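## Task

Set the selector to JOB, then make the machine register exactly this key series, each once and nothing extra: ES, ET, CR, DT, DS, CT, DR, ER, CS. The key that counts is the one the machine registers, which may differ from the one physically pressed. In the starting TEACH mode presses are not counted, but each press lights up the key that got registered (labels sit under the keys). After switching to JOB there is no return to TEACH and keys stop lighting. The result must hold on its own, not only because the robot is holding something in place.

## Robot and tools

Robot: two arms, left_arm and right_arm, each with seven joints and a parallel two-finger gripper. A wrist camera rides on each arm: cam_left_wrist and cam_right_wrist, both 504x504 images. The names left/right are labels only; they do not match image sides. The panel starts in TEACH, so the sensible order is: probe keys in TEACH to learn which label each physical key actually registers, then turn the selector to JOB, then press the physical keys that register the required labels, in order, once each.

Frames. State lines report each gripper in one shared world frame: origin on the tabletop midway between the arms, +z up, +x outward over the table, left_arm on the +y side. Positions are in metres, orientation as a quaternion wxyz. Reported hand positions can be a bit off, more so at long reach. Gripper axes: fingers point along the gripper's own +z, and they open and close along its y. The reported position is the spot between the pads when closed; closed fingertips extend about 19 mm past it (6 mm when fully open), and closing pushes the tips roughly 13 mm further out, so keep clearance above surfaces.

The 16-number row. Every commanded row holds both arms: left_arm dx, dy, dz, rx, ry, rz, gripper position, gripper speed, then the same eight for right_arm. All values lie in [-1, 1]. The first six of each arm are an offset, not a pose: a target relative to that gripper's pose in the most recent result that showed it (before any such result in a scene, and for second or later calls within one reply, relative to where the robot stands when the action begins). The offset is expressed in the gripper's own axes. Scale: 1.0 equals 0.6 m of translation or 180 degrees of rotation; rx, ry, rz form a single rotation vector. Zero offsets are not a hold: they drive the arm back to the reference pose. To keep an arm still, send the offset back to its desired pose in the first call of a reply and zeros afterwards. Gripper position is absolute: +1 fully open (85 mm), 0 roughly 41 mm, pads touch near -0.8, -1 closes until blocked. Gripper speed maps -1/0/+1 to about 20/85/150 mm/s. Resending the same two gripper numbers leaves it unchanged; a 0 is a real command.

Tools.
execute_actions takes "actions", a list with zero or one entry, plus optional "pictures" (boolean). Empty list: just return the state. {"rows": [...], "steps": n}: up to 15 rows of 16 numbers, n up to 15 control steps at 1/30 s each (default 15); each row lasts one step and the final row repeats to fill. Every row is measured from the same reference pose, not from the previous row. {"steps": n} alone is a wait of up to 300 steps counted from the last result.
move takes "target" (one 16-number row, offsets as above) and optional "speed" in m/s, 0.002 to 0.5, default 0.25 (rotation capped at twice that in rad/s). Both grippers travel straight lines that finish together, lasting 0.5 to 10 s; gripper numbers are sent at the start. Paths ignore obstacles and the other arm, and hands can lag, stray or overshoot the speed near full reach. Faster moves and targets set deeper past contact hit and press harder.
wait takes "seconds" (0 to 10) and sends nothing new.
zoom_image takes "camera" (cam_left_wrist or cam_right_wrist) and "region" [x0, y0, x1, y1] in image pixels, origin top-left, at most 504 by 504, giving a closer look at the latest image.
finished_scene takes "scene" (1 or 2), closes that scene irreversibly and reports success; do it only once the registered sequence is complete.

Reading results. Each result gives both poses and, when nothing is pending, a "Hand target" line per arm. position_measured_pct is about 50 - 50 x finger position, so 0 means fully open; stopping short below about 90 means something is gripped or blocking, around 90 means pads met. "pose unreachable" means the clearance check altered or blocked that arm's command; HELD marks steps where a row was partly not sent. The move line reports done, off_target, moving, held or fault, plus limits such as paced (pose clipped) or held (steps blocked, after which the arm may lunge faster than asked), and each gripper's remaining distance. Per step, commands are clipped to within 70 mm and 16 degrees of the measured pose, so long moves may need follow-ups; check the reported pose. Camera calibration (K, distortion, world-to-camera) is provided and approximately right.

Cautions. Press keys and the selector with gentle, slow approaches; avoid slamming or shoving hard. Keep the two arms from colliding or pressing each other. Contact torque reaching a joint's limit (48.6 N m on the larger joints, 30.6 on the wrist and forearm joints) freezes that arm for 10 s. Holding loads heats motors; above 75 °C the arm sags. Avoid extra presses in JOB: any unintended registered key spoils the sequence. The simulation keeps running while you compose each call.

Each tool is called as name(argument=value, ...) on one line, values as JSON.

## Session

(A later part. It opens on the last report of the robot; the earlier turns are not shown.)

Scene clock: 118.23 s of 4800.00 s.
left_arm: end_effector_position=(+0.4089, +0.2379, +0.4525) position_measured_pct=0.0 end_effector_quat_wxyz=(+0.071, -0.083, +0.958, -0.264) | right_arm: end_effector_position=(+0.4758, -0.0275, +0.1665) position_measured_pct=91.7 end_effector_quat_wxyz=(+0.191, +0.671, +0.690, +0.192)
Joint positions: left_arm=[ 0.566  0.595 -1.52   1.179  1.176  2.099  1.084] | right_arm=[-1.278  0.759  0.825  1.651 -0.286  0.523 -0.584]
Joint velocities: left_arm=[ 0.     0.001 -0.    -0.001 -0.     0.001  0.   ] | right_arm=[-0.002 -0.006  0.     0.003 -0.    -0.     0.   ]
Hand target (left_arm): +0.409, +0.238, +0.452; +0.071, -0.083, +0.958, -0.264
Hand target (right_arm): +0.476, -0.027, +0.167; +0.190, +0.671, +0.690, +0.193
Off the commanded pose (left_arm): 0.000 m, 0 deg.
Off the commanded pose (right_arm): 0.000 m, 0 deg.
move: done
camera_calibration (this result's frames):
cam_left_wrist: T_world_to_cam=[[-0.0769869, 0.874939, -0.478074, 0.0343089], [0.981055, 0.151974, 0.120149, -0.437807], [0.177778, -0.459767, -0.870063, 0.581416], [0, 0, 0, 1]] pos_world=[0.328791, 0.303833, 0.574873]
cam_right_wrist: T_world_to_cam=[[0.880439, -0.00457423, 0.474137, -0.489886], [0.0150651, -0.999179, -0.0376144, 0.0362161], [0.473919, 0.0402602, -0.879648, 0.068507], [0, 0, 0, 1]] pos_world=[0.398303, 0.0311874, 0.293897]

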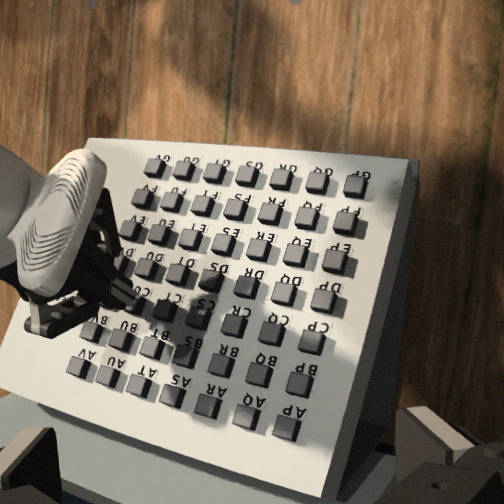

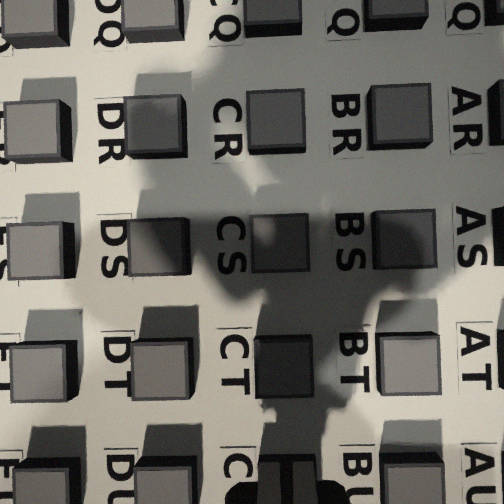

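Remaining: CU, CT, BU, CS, DS, BT.

move(target=[0,0,0,0,0,0,1,0,0,0,0.031,0,0,0,-1,0], speed=0.02)

execute_actions(actions=[{"rows":[[0,0,0,0,0,0,1,0,-0.002,-0.002,-0.022,0,-0.0013,0,-1,0]],"steps":10}], pictures=false)

execute_actions(actions=[{"rows":[[0,0,0,0,0,0,1,0,0.0567,0,0,0,0,0,-1,0]]}], pictures=false)

move(target=[0,0,0,0,0,0,1,0,0,0,0.028,0,0,0,-1,0], speed=0.02)

execute_actions(actions=[{"rows":[[0,0,0,0,0,0,1,0,-0.002,-0.002,-0.022,0,-0.0013,0,-1,0]],"steps":10}], pictures=false)

execute_actions(actions=[{"rows":[[0,0,0,0,0,0,1,0,-0.0567,0.0567,0,0,0,0,-1,0]]}], pictures=false)

move(target=[0,0,0,0,0,0,1,0,0,0,0.029,0,0,0,-1,0], speed=0.02)

execute_actions(actions=[{"rows":[[0,0,0,0,0,0,1,0,-0.002,-0.002,-0.022,0,-0.0013,0,-1,0]],"steps":10}], pictures=false)

move(target=[0,0,0,0,0,0,1,0,0.1134,-0.0567,0,0,0,0,-1,0], speed=0.12)

move(target=[0,0,0,0,0,0,1,0,0,0,0.028,0,0,0,-1,0], speed=0.02)

execute_actions(actions=[{"rows":[[0,0,0,0,0,0,1,0,-0.002,-0.002,-0.022,0,-0.0013,0,-1,0]],"steps":10}], pictures=false)

execute_actions(actions=[{"rows":[[0,0,0,0,0,0,1,0,0,-0.0567,0,0,0,0,-1,0]]}], pictures=false)

move(target=[0,0,0,0,0,0,1,0,0,0,0.03,0,0,0,-1,0], speed=0.02)

execute_actions(actions=[{"rows":[[0,0,0,0,0,0,1,0,-0.002,-0.002,-0.022,0,-0.0013,0,-1,0]],"steps":10}], pictures=false)

move(target=[0,0,0,0,0,0,1,0,-0.0567,0.1134,0,0,0,0,-1,0], speed=0.12)

move(target=[0,0,0,0,0,0,1,0,0,0,0.029,0,0,0,-1,0], speed=0.02)

execute_actions(actions=[{"rows":[[0,0,0,0,0,0,1,0,0,0,-0.03,0,0,0,-1,0]]}], pictures=false)

finished_scene(scene=1)

Scene clock: 142.30 s of 4800.00 s.
left_arm: end_effector_position=(+0.4089, +0.2379, +0.4525) position_measured_pct=0.0 end_effector_quat_wxyz=(+0.071, -0.083, +0.958, -0.264) | right_arm: end_effector_position=(+0.4839, -0.0262, +0.1550) position_measured_pct=91.7 end_effector_quat_wxyz=(+0.188, +0.672, +0.690, +0.194)
Joint positions: left_arm=[ 0.566  0.596 -1.52   1.179  1.176  2.099  1.084] | right_arm=[-1.246  0.779  0.798  1.644 -0.3    0.497 -0.572]
Joint velocities: left_arm=[ 0.001  0.    -0.     0.    -0.     0.001 -0.   ] | right_arm=[ 0.001 -0.001 -0.001 -0.001  0.001 -0.     0.   ]
Hand target (left_arm): +0.409, +0.238, +0.452; +0.071, -0.083, +0.958, -0.264
Hand target (right_arm): +0.485, -0.027, +0.151; +0.191, +0.671, +0.690, +0.192
Off the commanded pose (left_arm): 0.000 m, 0 deg.
Off the commanded pose (right_arm): 0.005 m, 0 deg.
After step 90, 19.90 s passed at rest.
move: off_target (right_arm)
camera_calibration (this result's frames):
cam_left_wrist: T_world_to_cam=[[-0.0769872, 0.87494, -0.478072, 0.0343076], [0.981055, 0.151974, 0.120148, -0.437807], [0.177777, -0.459765, -0.870064, 0.581416], [0, 0, 0, 1]] pos_world=[0.328792, 0.303833, 0.574872]
cam_right_wrist: T_world_to_cam=[[0.880655, -0.00653753, 0.473714, -0.491597], [0.0161173, -0.998913, -0.0437484, 0.0373761], [0.473485, 0.0461622, -0.879591, 0.0548455], [0, 0, 0, 1]] pos_world=[0.406356, 0.0315898, 0.282753]

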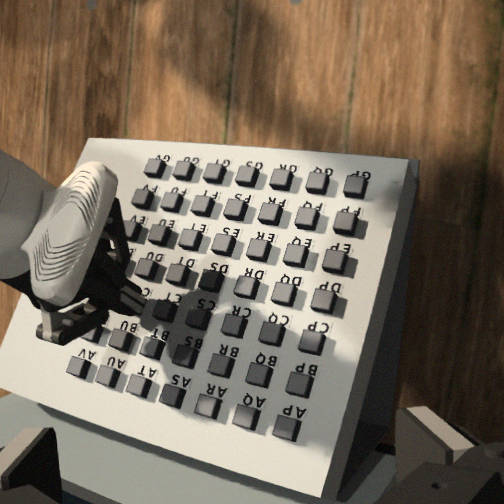

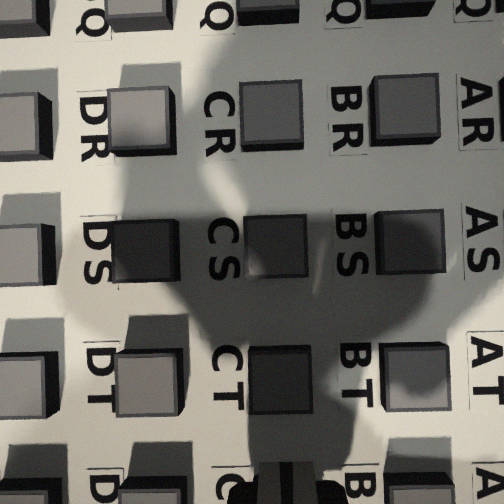

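Scene clock: 142.63 s of 4800.00 s.
left_arm: end_effector_position=(+0.4089, +0.2379, +0.4525) position_measured_pct=0.0 end_effector_quat_wxyz=(+0.071, -0.083, +0.958, -0.264) | right_arm: end_effector_position=(+0.4764, -0.0281, +0.1657) position_measured_pct=91.7 end_effector_quat_wxyz=(+0.190, +0.672, +0.689, +0.193)
Joint positions: left_arm=[ 0.566  0.596 -1.52   1.179  1.176  2.099  1.084] | right_arm=[-1.274  0.759  0.822  1.652 -0.287  0.519 -0.584]
Joint velocities: left_arm=[ 0.     0.001 -0.    -0.     0.    -0.     0.001] | right_arm=[-0.009 -0.    -0.006  0.003  0.     0.001 -0.002]
Hand target (left_arm): +0.409, +0.238, +0.452; +0.071, -0.083, +0.958, -0.264
Hand target (right_arm): +0.476, -0.028, +0.166; +0.190, +0.672, +0.689, +0.193
Off the commanded pose (left_arm): 0.000 m, 0 deg.
Off the commanded pose (right_arm): 0.001 m, 0 deg.
Steps of this call (steps 1 to 10: all 10 steps of this action). Readings (end_effector_position | what the end effector reports):
1: left_arm (+0.4089, +0.2379, +0.4525) | right_arm (+0.4834, -0.0260, +0.1555) | left_arm position_measured_pct=0.0 | right_arm position_measured_pct=91.7
2: left_arm (+0.4089, +0.2379, +0.4525) | right_arm (+0.4815, -0.0254, +0.1574) | left_arm position_measured_pct=0.0 | right_arm position_measured_pct=91.7
4: left_arm (+0.4089, +0.2379, +0.4525) | right_arm (+0.4765, -0.0247, +0.1643) | left_arm position_measured_pct=0.0 | right_arm position_measured_pct=91.7
8: left_arm (+0.4089, +0.2379, +0.4525) | right_arm (+0.4768, -0.0284, +0.1659) | left_arm position_measured_pct=0.0 | right_arm position_measured_pct=91.7
10: the state above

Scene clock: 143.13 s of 4800.00 s.
left_arm: end_effector_position=(+0.4089, +0.2379, +0.4525) position_measured_pct=0.0 end_effector_quat_wxyz=(+0.071, -0.083, +0.958, -0.264) | right_arm: end_effector_position=(+0.4755, +0.0060, +0.1658) position_measured_pct=91.7 end_effector_quat_wxyz=(+0.189, +0.672, +0.689, +0.193)
Joint positions: left_arm=[ 0.566  0.596 -1.52   1.179  1.176  2.099  1.084] | right_arm=[-1.295  0.809  0.83   1.557 -0.294  0.587 -0.633]
Joint velocities: left_arm=[-0.     0.001 -0.     0.001 -0.     0.001  0.001] | right_arm=[ 0.     0.007 -0.002 -0.002  0.001  0.001 -0.001]
Hand target (left_arm): +0.409, +0.238, +0.452; +0.071, -0.083, +0.958, -0.264
Hand target (right_arm): +0.476, +0.006, +0.165; +0.190, +0.672, +0.689, +0.193
Off the commanded pose (left_arm): 0.000 m, 0 deg.
Off the commanded pose (right_arm): 0.000 m, 0 deg.
Steps of this call (steps 1 to 15: all 15 steps of this action). Readings (end_effector_position | what the end effector reports):
1: left_arm (+0.4089, +0.2379, +0.4525) | right_arm (+0.4763, -0.0276, +0.1655) | left_arm position_measured_pct=0.0 | right_arm position_measured_pct=91.7
2: left_arm (+0.4089, +0.2379, +0.4525) | right_arm (+0.4764, -0.0259, +0.1653) | left_arm position_measured_pct=0.0 | right_arm position_measured_pct=91.7
4: left_arm (+0.4089, +0.2379, +0.4525) | right_arm (+0.4762, -0.0157, +0.1648) | left_arm position_measured_pct=0.0 | right_arm position_measured_pct=91.7
8: left_arm (+0.4089, +0.2379, +0.4525) | right_arm (+0.4746, +0.0051, +0.1653) | left_arm position_measured_pct=0.0 | right_arm position_measured_pct=91.7
15: the state above

Scene clock: 144.43 s of 4800.00 s.
left_arm: end_effector_position=(+0.4089, +0.2379, +0.4525) position_measured_pct=0.0 end_effector_quat_wxyz=(+0.071, -0.083, +0.958, -0.264) | right_arm: end_effector_position=(+0.4829, +0.0074, +0.1552) position_measured_pct=91.7 end_effector_quat_wxyz=(+0.188, +0.672, +0.689, +0.195)
Joint positions: left_arm=[ 0.566  0.596 -1.52   1.179  1.176  2.099  1.084] | right_arm=[-1.27   0.828  0.809  1.55  -0.306  0.564 -0.623]
Joint velocities: left_arm=[-0.001  0.002 -0.    -0.001  0.     0.001 -0.001] | right_arm=[ 0.001 -0.001 -0.001  0.001 -0.    -0.     0.   ]
Hand target (left_arm): +0.409, +0.238, +0.452; +0.071, -0.083, +0.958, -0.264
Hand target (right_arm): +0.484, +0.006, +0.151; +0.190, +0.672, +0.689, +0.193
Off the commanded pose (left_arm): 0.000 m, 0 deg.
Off the commanded pose (right_arm): 0.004 m, 0 deg.
move: off_target (right_arm)
camera_calibration (this result's frames):
cam_left_wrist: T_world_to_cam=[[-0.0769873, 0.874943, -0.478068, 0.0343042], [0.981055, 0.151972, 0.120146, -0.437809], [0.177774, -0.459761, -0.870067, 0.581413], [0, 0, 0, 1]] pos_world=[0.328795, 0.303831, 0.574869]
cam_right_wrist: T_world_to_cam=[[0.880649, -0.00888332, 0.473685, -0.490654], [0.0145501, -0.998845, -0.0457827, 0.0720365], [0.473545, 0.0472107, -0.879503, 0.053858], [0, 0, 0, 1]] pos_world=[0.405542, 0.065052, 0.283082]

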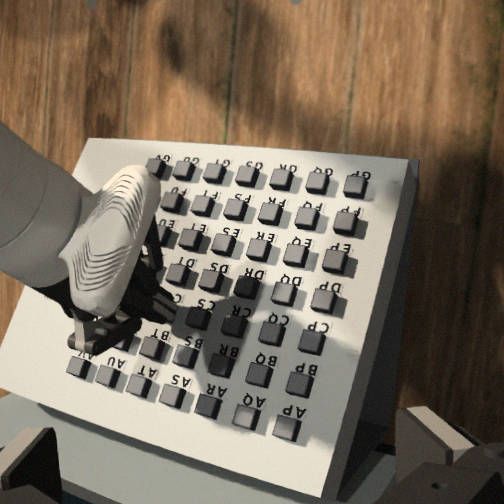

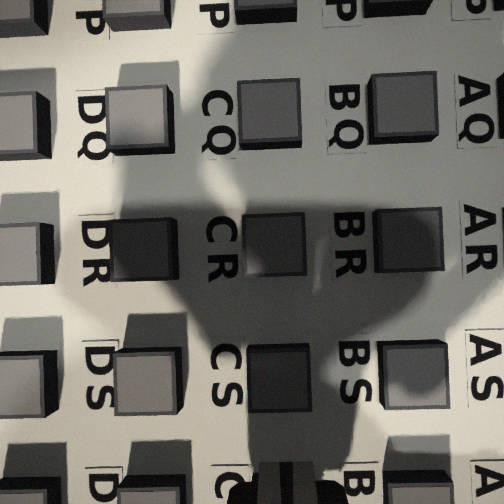

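Scene clock: 144.77 s of 4800.00 s.
left_arm: end_effector_position=(+0.4089, +0.2379, +0.4525) position_measured_pct=0.0 end_effector_quat_wxyz=(+0.071, -0.083, +0.958, -0.264) | right_arm: end_effector_position=(+0.4755, +0.0056, +0.1659) position_measured_pct=91.7 end_effector_quat_wxyz=(+0.189, +0.673, +0.688, +0.194)
Joint positions: left_arm=[ 0.566  0.596 -1.52   1.179  1.176  2.098  1.084] | right_arm=[-1.295  0.808  0.83   1.558 -0.294  0.585 -0.635]
Joint velocities: left_arm=[-0.001 -0.001 -0.     0.001  0.    -0.001  0.   ] | right_arm=[-0.007 -0.    -0.005  0.001 -0.     0.    -0.001]
Hand target (left_arm): +0.409, +0.238, +0.452; +0.071, -0.083, +0.958, -0.264
Hand target (right_arm): +0.475, +0.006, +0.166; +0.189, +0.673, +0.689, +0.194
Off the commanded pose (left_arm): 0.000 m, 0 deg.
Off the commanded pose (right_arm): 0.001 m, 0 deg.
Steps of this call (steps 1 to 10: all 10 steps of this action). Readings (end_effector_position | what the end effector reports):
1: left_arm (+0.4089, +0.2379, +0.4525) | right_arm (+0.4826, +0.0077, +0.1556) | left_arm position_measured_pct=0.0 | right_arm position_measured_pct=91.7
2: left_arm (+0.4089, +0.2379, +0.4525) | right_arm (+0.4809, +0.0082, +0.1576) | left_arm position_measured_pct=0.0 | right_arm position_measured_pct=91.7
4: left_arm (+0.4089, +0.2379, +0.4525) | right_arm (+0.4755, +0.0088, +0.1646) | left_arm position_measured_pct=0.0 | right_arm position_measured_pct=91.7
8: left_arm (+0.4089, +0.2379, +0.4525) | right_arm (+0.4759, +0.0054, +0.1661) | left_arm position_measured_pct=0.0 | right_arm position_measured_pct=91.7
10: the state above

Scene clock: 145.27 s of 4800.00 s.
left_arm: end_effector_position=(+0.4089, +0.2379, +0.4525) position_measured_pct=0.0 end_effector_quat_wxyz=(+0.071, -0.083, +0.958, -0.264) | right_arm: end_effector_position=(+0.5050, -0.0274, +0.1836) position_measured_pct=91.7 end_effector_quat_wxyz=(+0.189, +0.673, +0.689, +0.194)
Joint positions: left_arm=[ 0.566  0.596 -1.52   1.179  1.176  2.098  1.084] | right_arm=[-1.206  0.762  0.81   1.557 -0.287  0.585 -0.55 ]
Joint velocities: left_arm=[-0.001 -0.     0.     0.001  0.    -0.    -0.001] | right_arm=[ 0.009 -0.004  0.005  0.001 -0.002 -0.     0.001]
Hand target (left_arm): +0.409, +0.238, +0.452; +0.071, -0.083, +0.958, -0.264
Hand target (right_arm): +0.505, -0.028, +0.184; +0.189, +0.673, +0.688, +0.194
Off the commanded pose (left_arm): 0.000 m, 0 deg.
Off the commanded pose (right_arm): 0.000 m, 0 deg.
Steps of this call (steps 1 to 15: all 15 steps of this action). Readings (end_effector_position | what the end effector reports):
1: left_arm (+0.4089, +0.2379, +0.4525) | right_arm (+0.4758, +0.0053, +0.1661) | left_arm position_measured_pct=0.0 | right_arm position_measured_pct=91.7
2: left_arm (+0.4089, +0.2379, +0.4525) | right_arm (+0.4775, +0.0035, +0.1671) | left_arm position_measured_pct=0.0 | right_arm position_measured_pct=91.7
4: left_arm (+0.4089, +0.2379, +0.4525) | right_arm (+0.4874, -0.0076, +0.1730) | left_arm position_measured_pct=0.0 | right_arm position_measured_pct=91.7
8: left_arm (+0.4089, +0.2379, +0.4525) | right_arm (+0.5051, -0.0282, +0.1838) | left_arm position_measured_pct=0.0 | right_arm position_measured_pct=91.7
15: the state above

Scene clock: 146.60 s of 4800.00 s.
left_arm: end_effector_position=(+0.4089, +0.2379, +0.4525) position_measured_pct=0.0 end_effector_quat_wxyz=(+0.071, -0.083, +0.958, -0.264) | right_arm: end_effector_position=(+0.5130, -0.0266, +0.1733) position_measured_pct=91.7 end_effector_quat_wxyz=(+0.187, +0.673, +0.688, +0.196)
Joint positions: left_arm=[ 0.566  0.596 -1.52   1.179  1.176  2.098  1.084] | right_arm=[-1.178  0.78   0.788  1.55  -0.301  0.562 -0.539]
Joint velocities: left_arm=[ 0.001 -0.     0.     0.     0.     0.001  0.   ] | right_arm=[ 0.001 -0.001 -0.001  0.001 -0.    -0.     0.   ]
Hand target (left_arm): +0.409, +0.238, +0.452; +0.071, -0.083, +0.958, -0.264
Hand target (right_arm): +0.514, -0.028, +0.169; +0.189, +0.673, +0.688, +0.194
Off the commanded pose (left_arm): 0.000 m, 0 deg.
Off the commanded pose (right_arm): 0.005 m, 0 deg.
move: off_target (right_arm)
camera_calibration (this result's frames):
cam_left_wrist: T_world_to_cam=[[-0.0769873, 0.874945, -0.478063, 0.0343008], [0.981056, 0.15197, 0.120144, -0.43781], [0.17777, -0.459757, -0.87007, 0.581411], [0, 0, 0, 1]] pos_world=[0.328799, 0.30383, 0.574866]
cam_right_wrist: T_world_to_cam=[[0.880176, -0.0114755, 0.474509, -0.526013], [0.0127911, -0.998771, -0.0478807, 0.0397876], [0.474475, 0.048213, -0.878948, 0.0566341], [0, 0, 0, 1]] pos_world=[0.435603, 0.030972, 0.301281]

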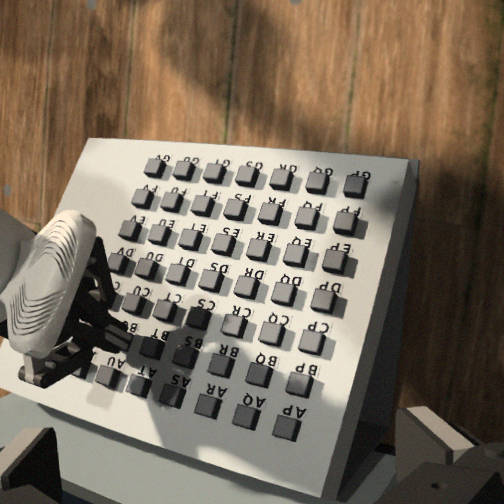

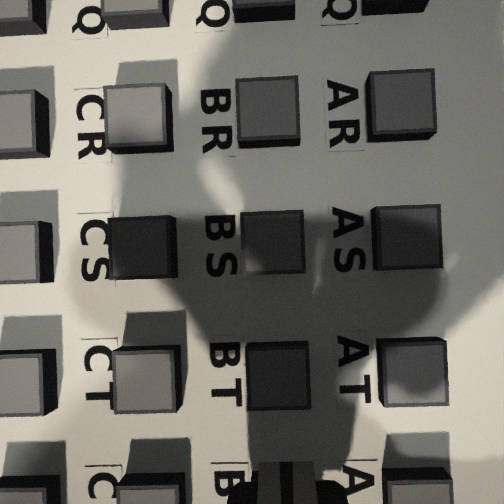

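Scene clock: 146.93 s of 4800.00 s.
left_arm: end_effector_position=(+0.4089, +0.2379, +0.4525) position_measured_pct=0.0 end_effector_quat_wxyz=(+0.071, -0.083, +0.958, -0.264) | right_arm: end_effector_position=(+0.5056, -0.0285, +0.1840) position_measured_pct=91.7 end_effector_quat_wxyz=(+0.189, +0.674, +0.687, +0.194)
Joint positions: left_arm=[ 0.566  0.596 -1.52   1.179  1.176  2.098  1.084] | right_arm=[-1.204  0.76   0.809  1.559 -0.287  0.583 -0.551]
Joint velocities: left_arm=[-0.     0.    -0.     0.001 -0.     0.001  0.001] | right_arm=[-0.008 -0.    -0.005  0.    -0.     0.001 -0.   ]
Hand target (left_arm): +0.409, +0.238, +0.452; +0.071, -0.083, +0.958, -0.264
Hand target (right_arm): +0.505, -0.028, +0.184; +0.189, +0.674, +0.688, +0.194
Off the commanded pose (left_arm): 0.000 m, 0 deg.
Off the commanded pose (right_arm): 0.001 m, 0 deg.
Steps of this call (steps 1 to 10: all 10 steps of this action). Readings (end_effector_position | what the end effector reports):
1: left_arm (+0.4089, +0.2379, +0.4525) | right_arm (+0.5127, -0.0263, +0.1738) | left_arm position_measured_pct=0.0 | right_arm position_measured_pct=91.7
2: left_arm (+0.4089, +0.2379, +0.4525) | right_arm (+0.5111, -0.0257, +0.1757) | left_arm position_measured_pct=0.0 | right_arm position_measured_pct=91.7
4: left_arm (+0.4089, +0.2379, +0.4525) | right_arm (+0.5058, -0.0250, +0.1829) | left_arm position_measured_pct=0.0 | right_arm position_measured_pct=91.7
8: left_arm (+0.4089, +0.2379, +0.4525) | right_arm (+0.5059, -0.0287, +0.1842) | left_arm position_measured_pct=0.0 | right_arm position_measured_pct=91.7
10: the state above

Scene clock: 148.13 s of 4800.00 s.
left_arm: end_effector_position=(+0.4089, +0.2379, +0.4525) position_measured_pct=0.0 end_effector_quat_wxyz=(+0.071, -0.083, +0.958, -0.264) | right_arm: end_effector_position=(+0.4747, +0.0395, +0.1663) position_measured_pct=91.7 end_effector_quat_wxyz=(+0.188, +0.674, +0.688, +0.194)
Joint positions: left_arm=[ 0.566  0.596 -1.52   1.179  1.176  2.098  1.084] | right_arm=[-1.308  0.859  0.836  1.455 -0.302  0.655 -0.682]
Joint velocities: left_arm=[-0.    -0.002 -0.     0.    -0.    -0.001 -0.   ] | right_arm=[-0.002  0.005 -0.001  0.     0.001  0.    -0.001]
Hand target (left_arm): +0.409, +0.238, +0.452; +0.071, -0.083, +0.958, -0.264
Hand target (right_arm): +0.475, +0.040, +0.166; +0.188, +0.674, +0.688, +0.194
Off the commanded pose (left_arm): 0.000 m, 0 deg.
Off the commanded pose (right_arm): 0.000 m, 0 deg.
move: done
camera_calibration (this result's frames):
cam_left_wrist: T_world_to_cam=[[-0.0769876, 0.874947, -0.47806, 0.0342986], [0.981056, 0.151969, 0.120142, -0.43781], [0.177768, -0.459754, -0.870072, 0.581409], [0, 0, 0, 1]] pos_world=[0.328801, 0.303829, 0.574864]
cam_right_wrist: T_world_to_cam=[[0.880476, -0.0120002, 0.473939, -0.488155], [0.0106467, -0.998927, -0.0450722, 0.106488], [0.473971, 0.0447308, -0.879403, 0.0658894], [0, 0, 0, 1]] pos_world=[0.397445, 0.0975688, 0.294098]

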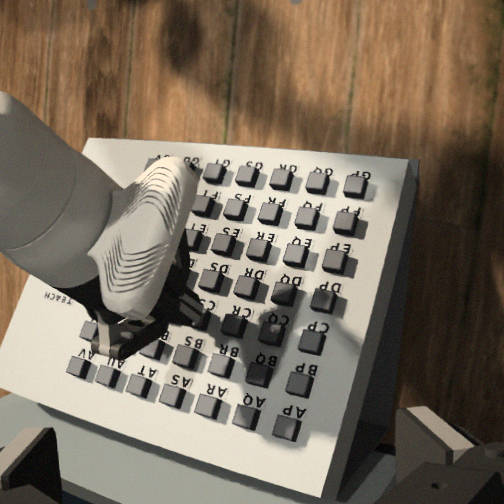

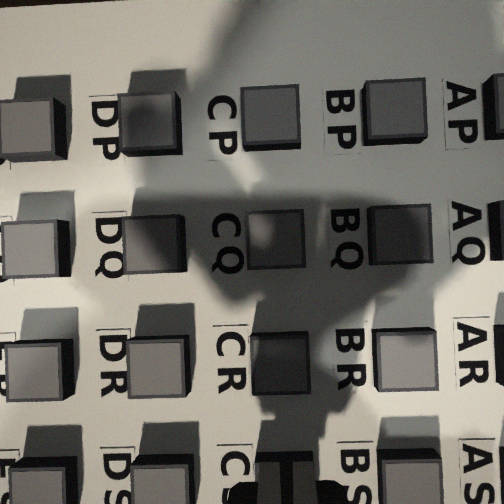

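Scene clock: 149.20 s of 4800.00 s.
left_arm: end_effector_position=(+0.4089, +0.2379, +0.4525) position_measured_pct=0.0 end_effector_quat_wxyz=(+0.071, -0.083, +0.958, -0.264) | right_arm: end_effector_position=(+0.4822, +0.0409, +0.1555) position_measured_pct=91.7 end_effector_quat_wxyz=(+0.187, +0.674, +0.688, +0.196)
Joint positions: left_arm=[ 0.566  0.596 -1.52   1.179  1.176  2.098  1.084] | right_arm=[-1.285  0.879  0.818  1.448 -0.313  0.633 -0.674]
Joint velocities: left_arm=[ 0.     0.001  0.    -0.    -0.     0.001  0.   ] | right_arm=[ 0.    -0.001 -0.001  0.001 -0.     0.     0.001]
Hand target (left_arm): +0.409, +0.238, +0.452; +0.071, -0.083, +0.958, -0.264
Hand target (right_arm): +0.483, +0.040, +0.152; +0.188, +0.674, +0.688, +0.194
Off the commanded pose (left_arm): 0.000 m, 0 deg.
Off the commanded pose (right_arm): 0.004 m, 0 deg.
move: off_target (right_arm)
camera_calibration (this result's frames):
cam_left_wrist: T_world_to_cam=[[-0.0769876, 0.874948, -0.478058, 0.0342973], [0.981056, 0.151968, 0.120142, -0.437811], [0.177767, -0.459752, -0.870073, 0.581408], [0, 0, 0, 1]] pos_world=[0.328802, 0.303829, 0.574863]
cam_right_wrist: T_world_to_cam=[[0.880375, -0.0129543, 0.474101, -0.489647], [0.0119646, -0.998702, -0.0495059, 0.10733], [0.474127, 0.0492562, -0.879078, 0.0524805], [0, 0, 0, 1]] pos_world=[0.404906, 0.0982628, 0.28359]

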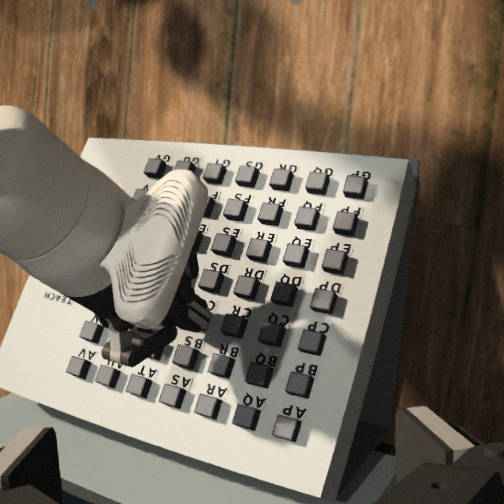

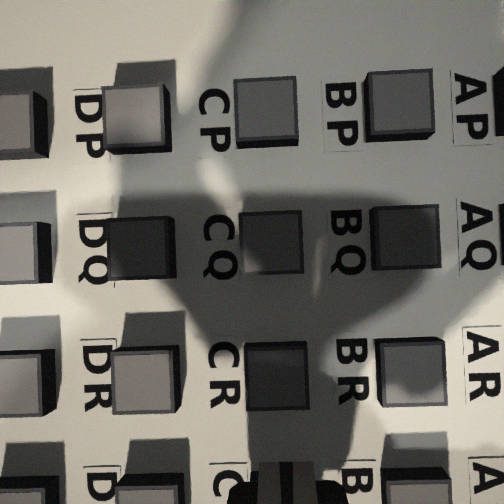

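Scene clock: 149.53 s of 4800.00 s.
left_arm: end_effector_position=(+0.4089, +0.2379, +0.4525) position_measured_pct=0.0 end_effector_quat_wxyz=(+0.071, -0.083, +0.958, -0.264) | right_arm: end_effector_position=(+0.4747, +0.0391, +0.1662) position_measured_pct=91.7 end_effector_quat_wxyz=(+0.188, +0.674, +0.687, +0.195)
Joint positions: left_arm=[ 0.566  0.596 -1.52   1.179  1.176  2.098  1.084] | right_arm=[-1.308  0.859  0.836  1.457 -0.302  0.654 -0.683]
Joint velocities: left_arm=[-0.    -0.001  0.    -0.001 -0.    -0.001 -0.   ] | right_arm=[-0.006 -0.001 -0.005  0.001 -0.    -0.    -0.001]
Hand target (left_arm): +0.409, +0.238, +0.452; +0.071, -0.083, +0.958, -0.264
Hand target (right_arm): +0.474, +0.039, +0.166; +0.188, +0.674, +0.687, +0.195
Off the commanded pose (left_arm): 0.000 m, 0 deg.
Off the commanded pose (right_arm): 0.000 m, 0 deg.
Steps of this call (steps 1 to 10: all 10 steps of this action). Readings (end_effector_position | what the end effector reports):
1: left_arm (+0.4089, +0.2379, +0.4525) | right_arm (+0.4819, +0.0411, +0.1560) | left_arm position_measured_pct=0.0 | right_arm position_measured_pct=91.7
2: left_arm (+0.4089, +0.2379, +0.4525) | right_arm (+0.4800, +0.0416, +0.1581) | left_arm position_measured_pct=0.0 | right_arm position_measured_pct=91.7
4: left_arm (+0.4089, +0.2379, +0.4525) | right_arm (+0.4747, +0.0419, +0.1652) | left_arm position_measured_pct=0.0 | right_arm position_measured_pct=91.7
8: left_arm (+0.4089, +0.2379, +0.4525) | right_arm (+0.4751, +0.0389, +0.1664) | left_arm position_measured_pct=0.0 | right_arm position_measured_pct=91.7
10: the state above

Scene clock: 150.03 s of 4800.00 s.
left_arm: end_effector_position=(+0.4089, +0.2379, +0.4525) position_measured_pct=0.0 end_effector_quat_wxyz=(+0.071, -0.083, +0.958, -0.264) | right_arm: end_effector_position=(+0.4460, +0.0383, +0.1484) position_measured_pct=91.7 end_effector_quat_wxyz=(+0.188, +0.675, +0.687, +0.195)
Joint positions: left_arm=[ 0.566  0.596 -1.52   1.179  1.176  2.098  1.084] | right_arm=[-1.376  0.86   0.845  1.545 -0.305  0.595 -0.72 ]
Joint velocities: left_arm=[0.001 0.001 0.    0.    0.    0.001 0.   ] | right_arm=[-0.007 -0.001 -0.002  0.     0.001 -0.    -0.001]
Hand target (left_arm): +0.409, +0.238, +0.452; +0.071, -0.083, +0.958, -0.264
Hand target (right_arm): +0.446, +0.039, +0.148; +0.188, +0.674, +0.687, +0.195
Off the commanded pose (left_arm): 0.000 m, 0 deg.
Off the commanded pose (right_arm): 0.000 m, 0 deg.
Steps of this call (steps 1 to 15: all 15 steps of this action). Readings (end_effector_position | what the end effector reports):
1: left_arm (+0.4089, +0.2379, +0.4525) | right_arm (+0.4743, +0.0394, +0.1661) | left_arm position_measured_pct=0.0 | right_arm position_measured_pct=91.7
2: left_arm (+0.4089, +0.2379, +0.4525) | right_arm (+0.4726, +0.0396, +0.1655) | left_arm position_measured_pct=0.0 | right_arm position_measured_pct=91.7
4: left_arm (+0.4089, +0.2379, +0.4525) | right_arm (+0.4633, +0.0401, +0.1607) | left_arm position_measured_pct=0.0 | right_arm position_measured_pct=91.7
8: left_arm (+0.4089, +0.2379, +0.4525) | right_arm (+0.4465, +0.0387, +0.1483) | left_arm position_measured_pct=0.0 | right_arm position_measured_pct=91.7
15: the state above

Scene clock: 151.40 s of 4800.00 s.
left_arm: end_effector_position=(+0.4089, +0.2379, +0.4524) position_measured_pct=0.0 end_effector_quat_wxyz=(+0.071, -0.083, +0.958, -0.264) | right_arm: end_effector_position=(+0.4534, +0.0401, +0.1373) position_measured_pct=91.7 end_effector_quat_wxyz=(+0.186, +0.674, +0.687, +0.196)
Joint positions: left_arm=[ 0.566  0.596 -1.52   1.179  1.176  2.098  1.084] | right_arm=[-1.351  0.879  0.824  1.537 -0.317  0.571 -0.711]
Joint velocities: left_arm=[ 0.001  0.001 -0.     0.001  0.     0.001  0.   ] | right_arm=[ 0.001 -0.001 -0.001  0.    -0.     0.     0.001]
Hand target (left_arm): +0.409, +0.238, +0.452; +0.071, -0.083, +0.958, -0.264
Hand target (right_arm): +0.455, +0.039, +0.133; +0.188, +0.674, +0.687, +0.195
Off the commanded pose (left_arm): 0.000 m, 0 deg.
Off the commanded pose (right_arm): 0.005 m, 0 deg.
move: off_target (right_arm)
camera_calibration (this result's frames):
cam_left_wrist: T_world_to_cam=[[-0.0769886, 0.87495, -0.478053, 0.034294], [0.981057, 0.151966, 0.120139, -0.437812], [0.177763, -0.459748, -0.870076, 0.581406], [0, 0, 0, 1]] pos_world=[0.328806, 0.303827, 0.57486]
cam_right_wrist: T_world_to_cam=[[0.880585, -0.0152579, 0.473642, -0.455583], [0.0102472, -0.998635, -0.0512214, 0.10699], [0.473777, 0.0499584, -0.879227, 0.0503244], [0, 0, 0, 1]] pos_world=[0.37624, 0.0973783, 0.26551]

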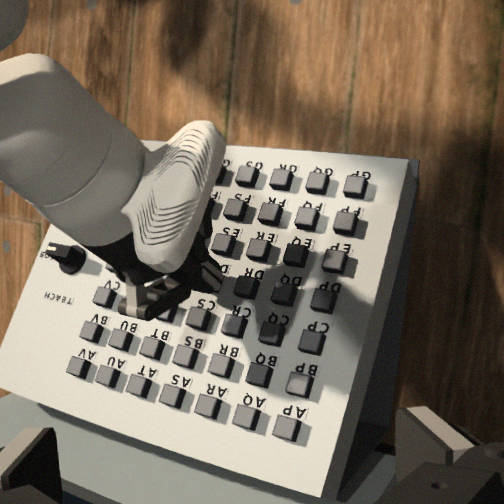

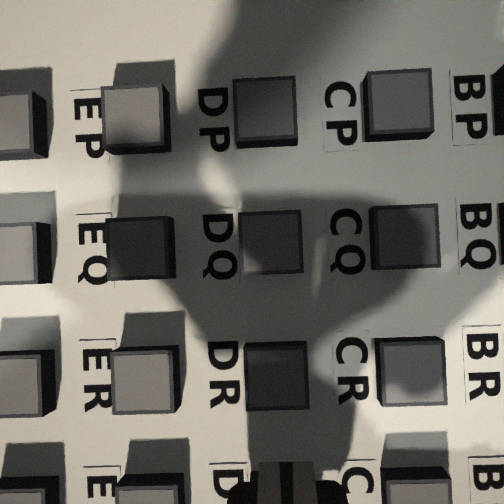

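Scene clock: 151.73 s of 4800.00 s.
left_arm: end_effector_position=(+0.4089, +0.2379, +0.4524) position_measured_pct=0.0 end_effector_quat_wxyz=(+0.071, -0.083, +0.958, -0.264) | right_arm: end_effector_position=(+0.4459, +0.0383, +0.1480) position_measured_pct=91.7 end_effector_quat_wxyz=(+0.188, +0.675, +0.686, +0.195)
Joint positions: left_arm=[ 0.566  0.596 -1.52   1.179  1.176  2.098  1.084] | right_arm=[-1.376  0.86   0.844  1.546 -0.306  0.593 -0.721]
Joint velocities: left_arm=[-0.    -0.001 -0.    -0.    -0.    -0.     0.001] | right_arm=[-0.006  0.    -0.005  0.002  0.    -0.    -0.   ]
Hand target (left_arm): +0.409, +0.238, +0.452; +0.071, -0.083, +0.958, -0.264
Hand target (right_arm): +0.446, +0.039, +0.148; +0.188, +0.675, +0.687, +0.195
Off the commanded pose (left_arm): 0.000 m, 0 deg.
Off the commanded pose (right_arm): 0.000 m, 0 deg.
Steps of this call (steps 1 to 10: all 10 steps of this action). Readings (end_effector_position | what the end effector reports):
1: left_arm (+0.4089, +0.2379, +0.4524) | right_arm (+0.4529, +0.0403, +0.1379) | left_arm position_measured_pct=0.0 | right_arm position_measured_pct=91.7
2: left_arm (+0.4089, +0.2379, +0.4524) | right_arm (+0.4508, +0.0407, +0.1400) | left_arm position_measured_pct=0.0 | right_arm position_measured_pct=91.7
4: left_arm (+0.4089, +0.2379, +0.4524) | right_arm (+0.4458, +0.0412, +0.1470) | left_arm position_measured_pct=0.0 | right_arm position_measured_pct=91.7
8: left_arm (+0.4089, +0.2379, +0.4524) | right_arm (+0.4463, +0.0382, +0.1482) | left_arm position_measured_pct=0.0 | right_arm position_measured_pct=91.7
10: the state above

Scene clock: 152.93 s of 4800.00 s.
left_arm: end_effector_position=(+0.4089, +0.2379, +0.4524) position_measured_pct=0.0 end_effector_quat_wxyz=(+0.071, -0.083, +0.958, -0.264) | right_arm: end_effector_position=(+0.5040, +0.0058, +0.1834) position_measured_pct=91.7 end_effector_quat_wxyz=(+0.188, +0.674, +0.687, +0.195)
Joint positions: left_arm=[ 0.566  0.596 -1.52   1.179  1.176  2.098  1.084] | right_arm=[-1.225  0.81   0.814  1.467 -0.292  0.644 -0.604]
Joint velocities: left_arm=[ 0.    -0.001  0.    -0.001  0.     0.001 -0.   ] | right_arm=[ 0.006 -0.001  0.002 -0.    -0.001  0.     0.002]
Hand target (left_arm): +0.409, +0.238, +0.452; +0.071, -0.083, +0.958, -0.264
Hand target (right_arm): +0.504, +0.005, +0.183; +0.188, +0.675, +0.687, +0.195
Off the commanded pose (left_arm): 0.000 m, 0 deg.
Off the commanded pose (right_arm): 0.000 m, 0 deg.
move: done
camera_calibration (this result's frames):
cam_left_wrist: T_world_to_cam=[[-0.0769887, 0.874952, -0.47805, 0.0342915], [0.981057, 0.151965, 0.120138, -0.437813], [0.177762, -0.459745, -0.870078, 0.581405], [0, 0, 0, 1]] pos_world=[0.328808, 0.303827, 0.574858]
cam_right_wrist: T_world_to_cam=[[0.880323, -0.0146744, 0.474147, -0.522478], [0.00895114, -0.99883, -0.0475319, 0.0745771], [0.47429, 0.0460876, -0.879162, 0.0683112], [0, 0, 0, 1]] pos_world=[0.426883, 0.0636745, 0.311333]

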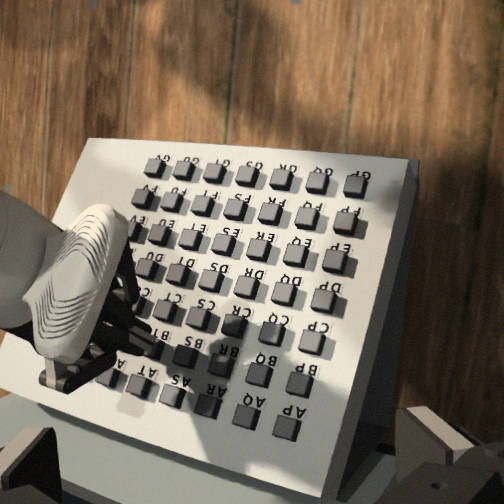

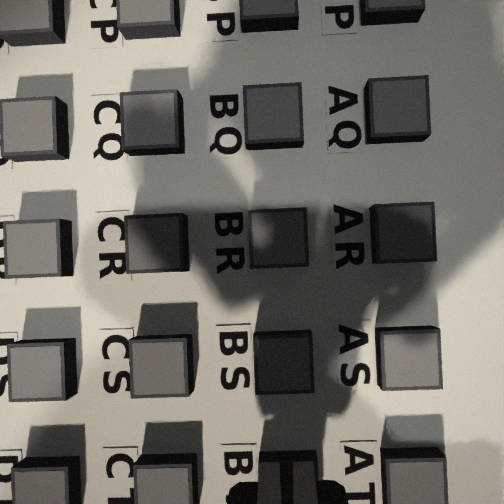

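Scene clock: 154.03 s of 4800.00 s.
left_arm: end_effector_position=(+0.4089, +0.2379, +0.4524) position_measured_pct=0.0 end_effector_quat_wxyz=(+0.071, -0.083, +0.958, -0.264) | right_arm: end_effector_position=(+0.5116, +0.0072, +0.1732) position_measured_pct=91.7 end_effector_quat_wxyz=(+0.186, +0.675, +0.687, +0.197)
Joint positions: left_arm=[ 0.566  0.596 -1.52   1.179  1.176  2.098  1.084] | right_arm=[-1.201  0.828  0.796  1.46  -0.304  0.623 -0.595]
Joint velocities: left_arm=[-0.     0.001  0.     0.    -0.     0.    -0.   ] | right_arm=[ 0.    -0.001 -0.    -0.001 -0.    -0.    -0.001]
Hand target (left_arm): +0.409, +0.238, +0.452; +0.071, -0.083, +0.958, -0.264
Hand target (right_arm): +0.513, +0.006, +0.169; +0.188, +0.675, +0.687, +0.195
Off the commanded pose (left_arm): 0.000 m, 0 deg.
Off the commanded pose (right_arm): 0.005 m, 0 deg.
move: off_target (right_arm)
camera_calibration (this result's frames):
cam_left_wrist: T_world_to_cam=[[-0.0769889, 0.874953, -0.478048, 0.0342904], [0.981058, 0.151964, 0.120137, -0.437813], [0.17776, -0.459743, -0.870079, 0.581404], [0, 0, 0, 1]] pos_world=[0.328809, 0.303826, 0.574857]
cam_right_wrist: T_world_to_cam=[[0.880185, -0.0161541, 0.474355, -0.524238], [0.0103103, -0.998534, -0.0531361, 0.0757346], [0.474518, 0.0516603, -0.878729, 0.0554305], [0, 0, 0, 1]] pos_world=[0.434343, 0.0642915, 0.301408]

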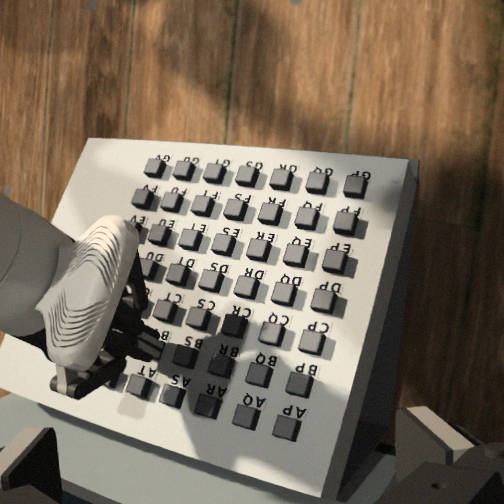

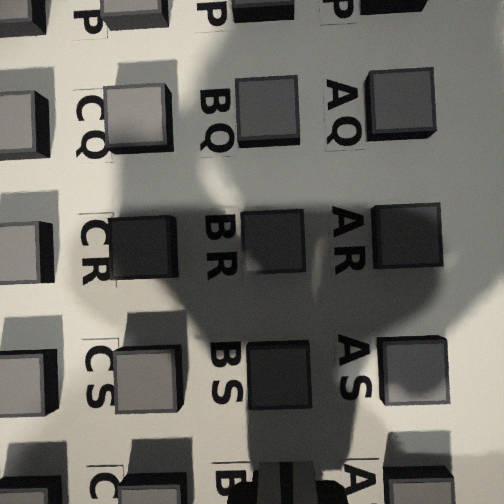

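Scene clock: 154.53 s of 4800.00 s.
left_arm: end_effector_position=(+0.4089, +0.2379, +0.4524) position_measured_pct=0.0 end_effector_quat_wxyz=(+0.071, -0.083, +0.958, -0.264) | right_arm: end_effector_position=(+0.5023, +0.0069, +0.1885) position_measured_pct=91.7 end_effector_quat_wxyz=(+0.186, +0.675, +0.687, +0.197)
Joint positions: left_arm=[ 0.566  0.596 -1.52   1.179  1.176  2.098  1.084] | right_arm=[-1.229  0.799  0.816  1.467 -0.29   0.649 -0.606]
Joint velocities: left_arm=[ 0.001  0.    -0.     0.001  0.     0.001  0.   ] | right_arm=[-0.002 -0.001  0.    -0.003  0.001 -0.001 -0.001]
Hand target (left_arm): +0.409, +0.238, +0.452; +0.071, -0.083, +0.958, -0.264
Hand target (right_arm): +0.502, +0.007, +0.189; +0.186, +0.674, +0.687, +0.197
Off the commanded pose (left_arm): 0.000 m, 0 deg.
Off the commanded pose (right_arm): 0.000 m, 0 deg.
Steps of this call (steps 1 to 15: all 15 steps of this action). Readings (end_effector_position | what the end effector reports):
1: left_arm (+0.4089, +0.2379, +0.4524) | right_arm (+0.5113, +0.0075, +0.1736) | left_arm position_measured_pct=0.0 | right_arm position_measured_pct=91.7
2: left_arm (+0.4089, +0.2379, +0.4524) | right_arm (+0.5099, +0.0080, +0.1756) | left_arm position_measured_pct=0.0 | right_arm position_measured_pct=91.7
4: left_arm (+0.4089, +0.2379, +0.4524) | right_arm (+0.5038, +0.0094, +0.1848) | left_arm position_measured_pct=0.0 | right_arm position_measured_pct=91.7
8: left_arm (+0.4089, +0.2379, +0.4524) | right_arm (+0.5032, +0.0062, +0.1887) | left_arm position_measured_pct=0.0 | right_arm position_measured_pct=91.7
15: the state above

The scene is finished: the task was done.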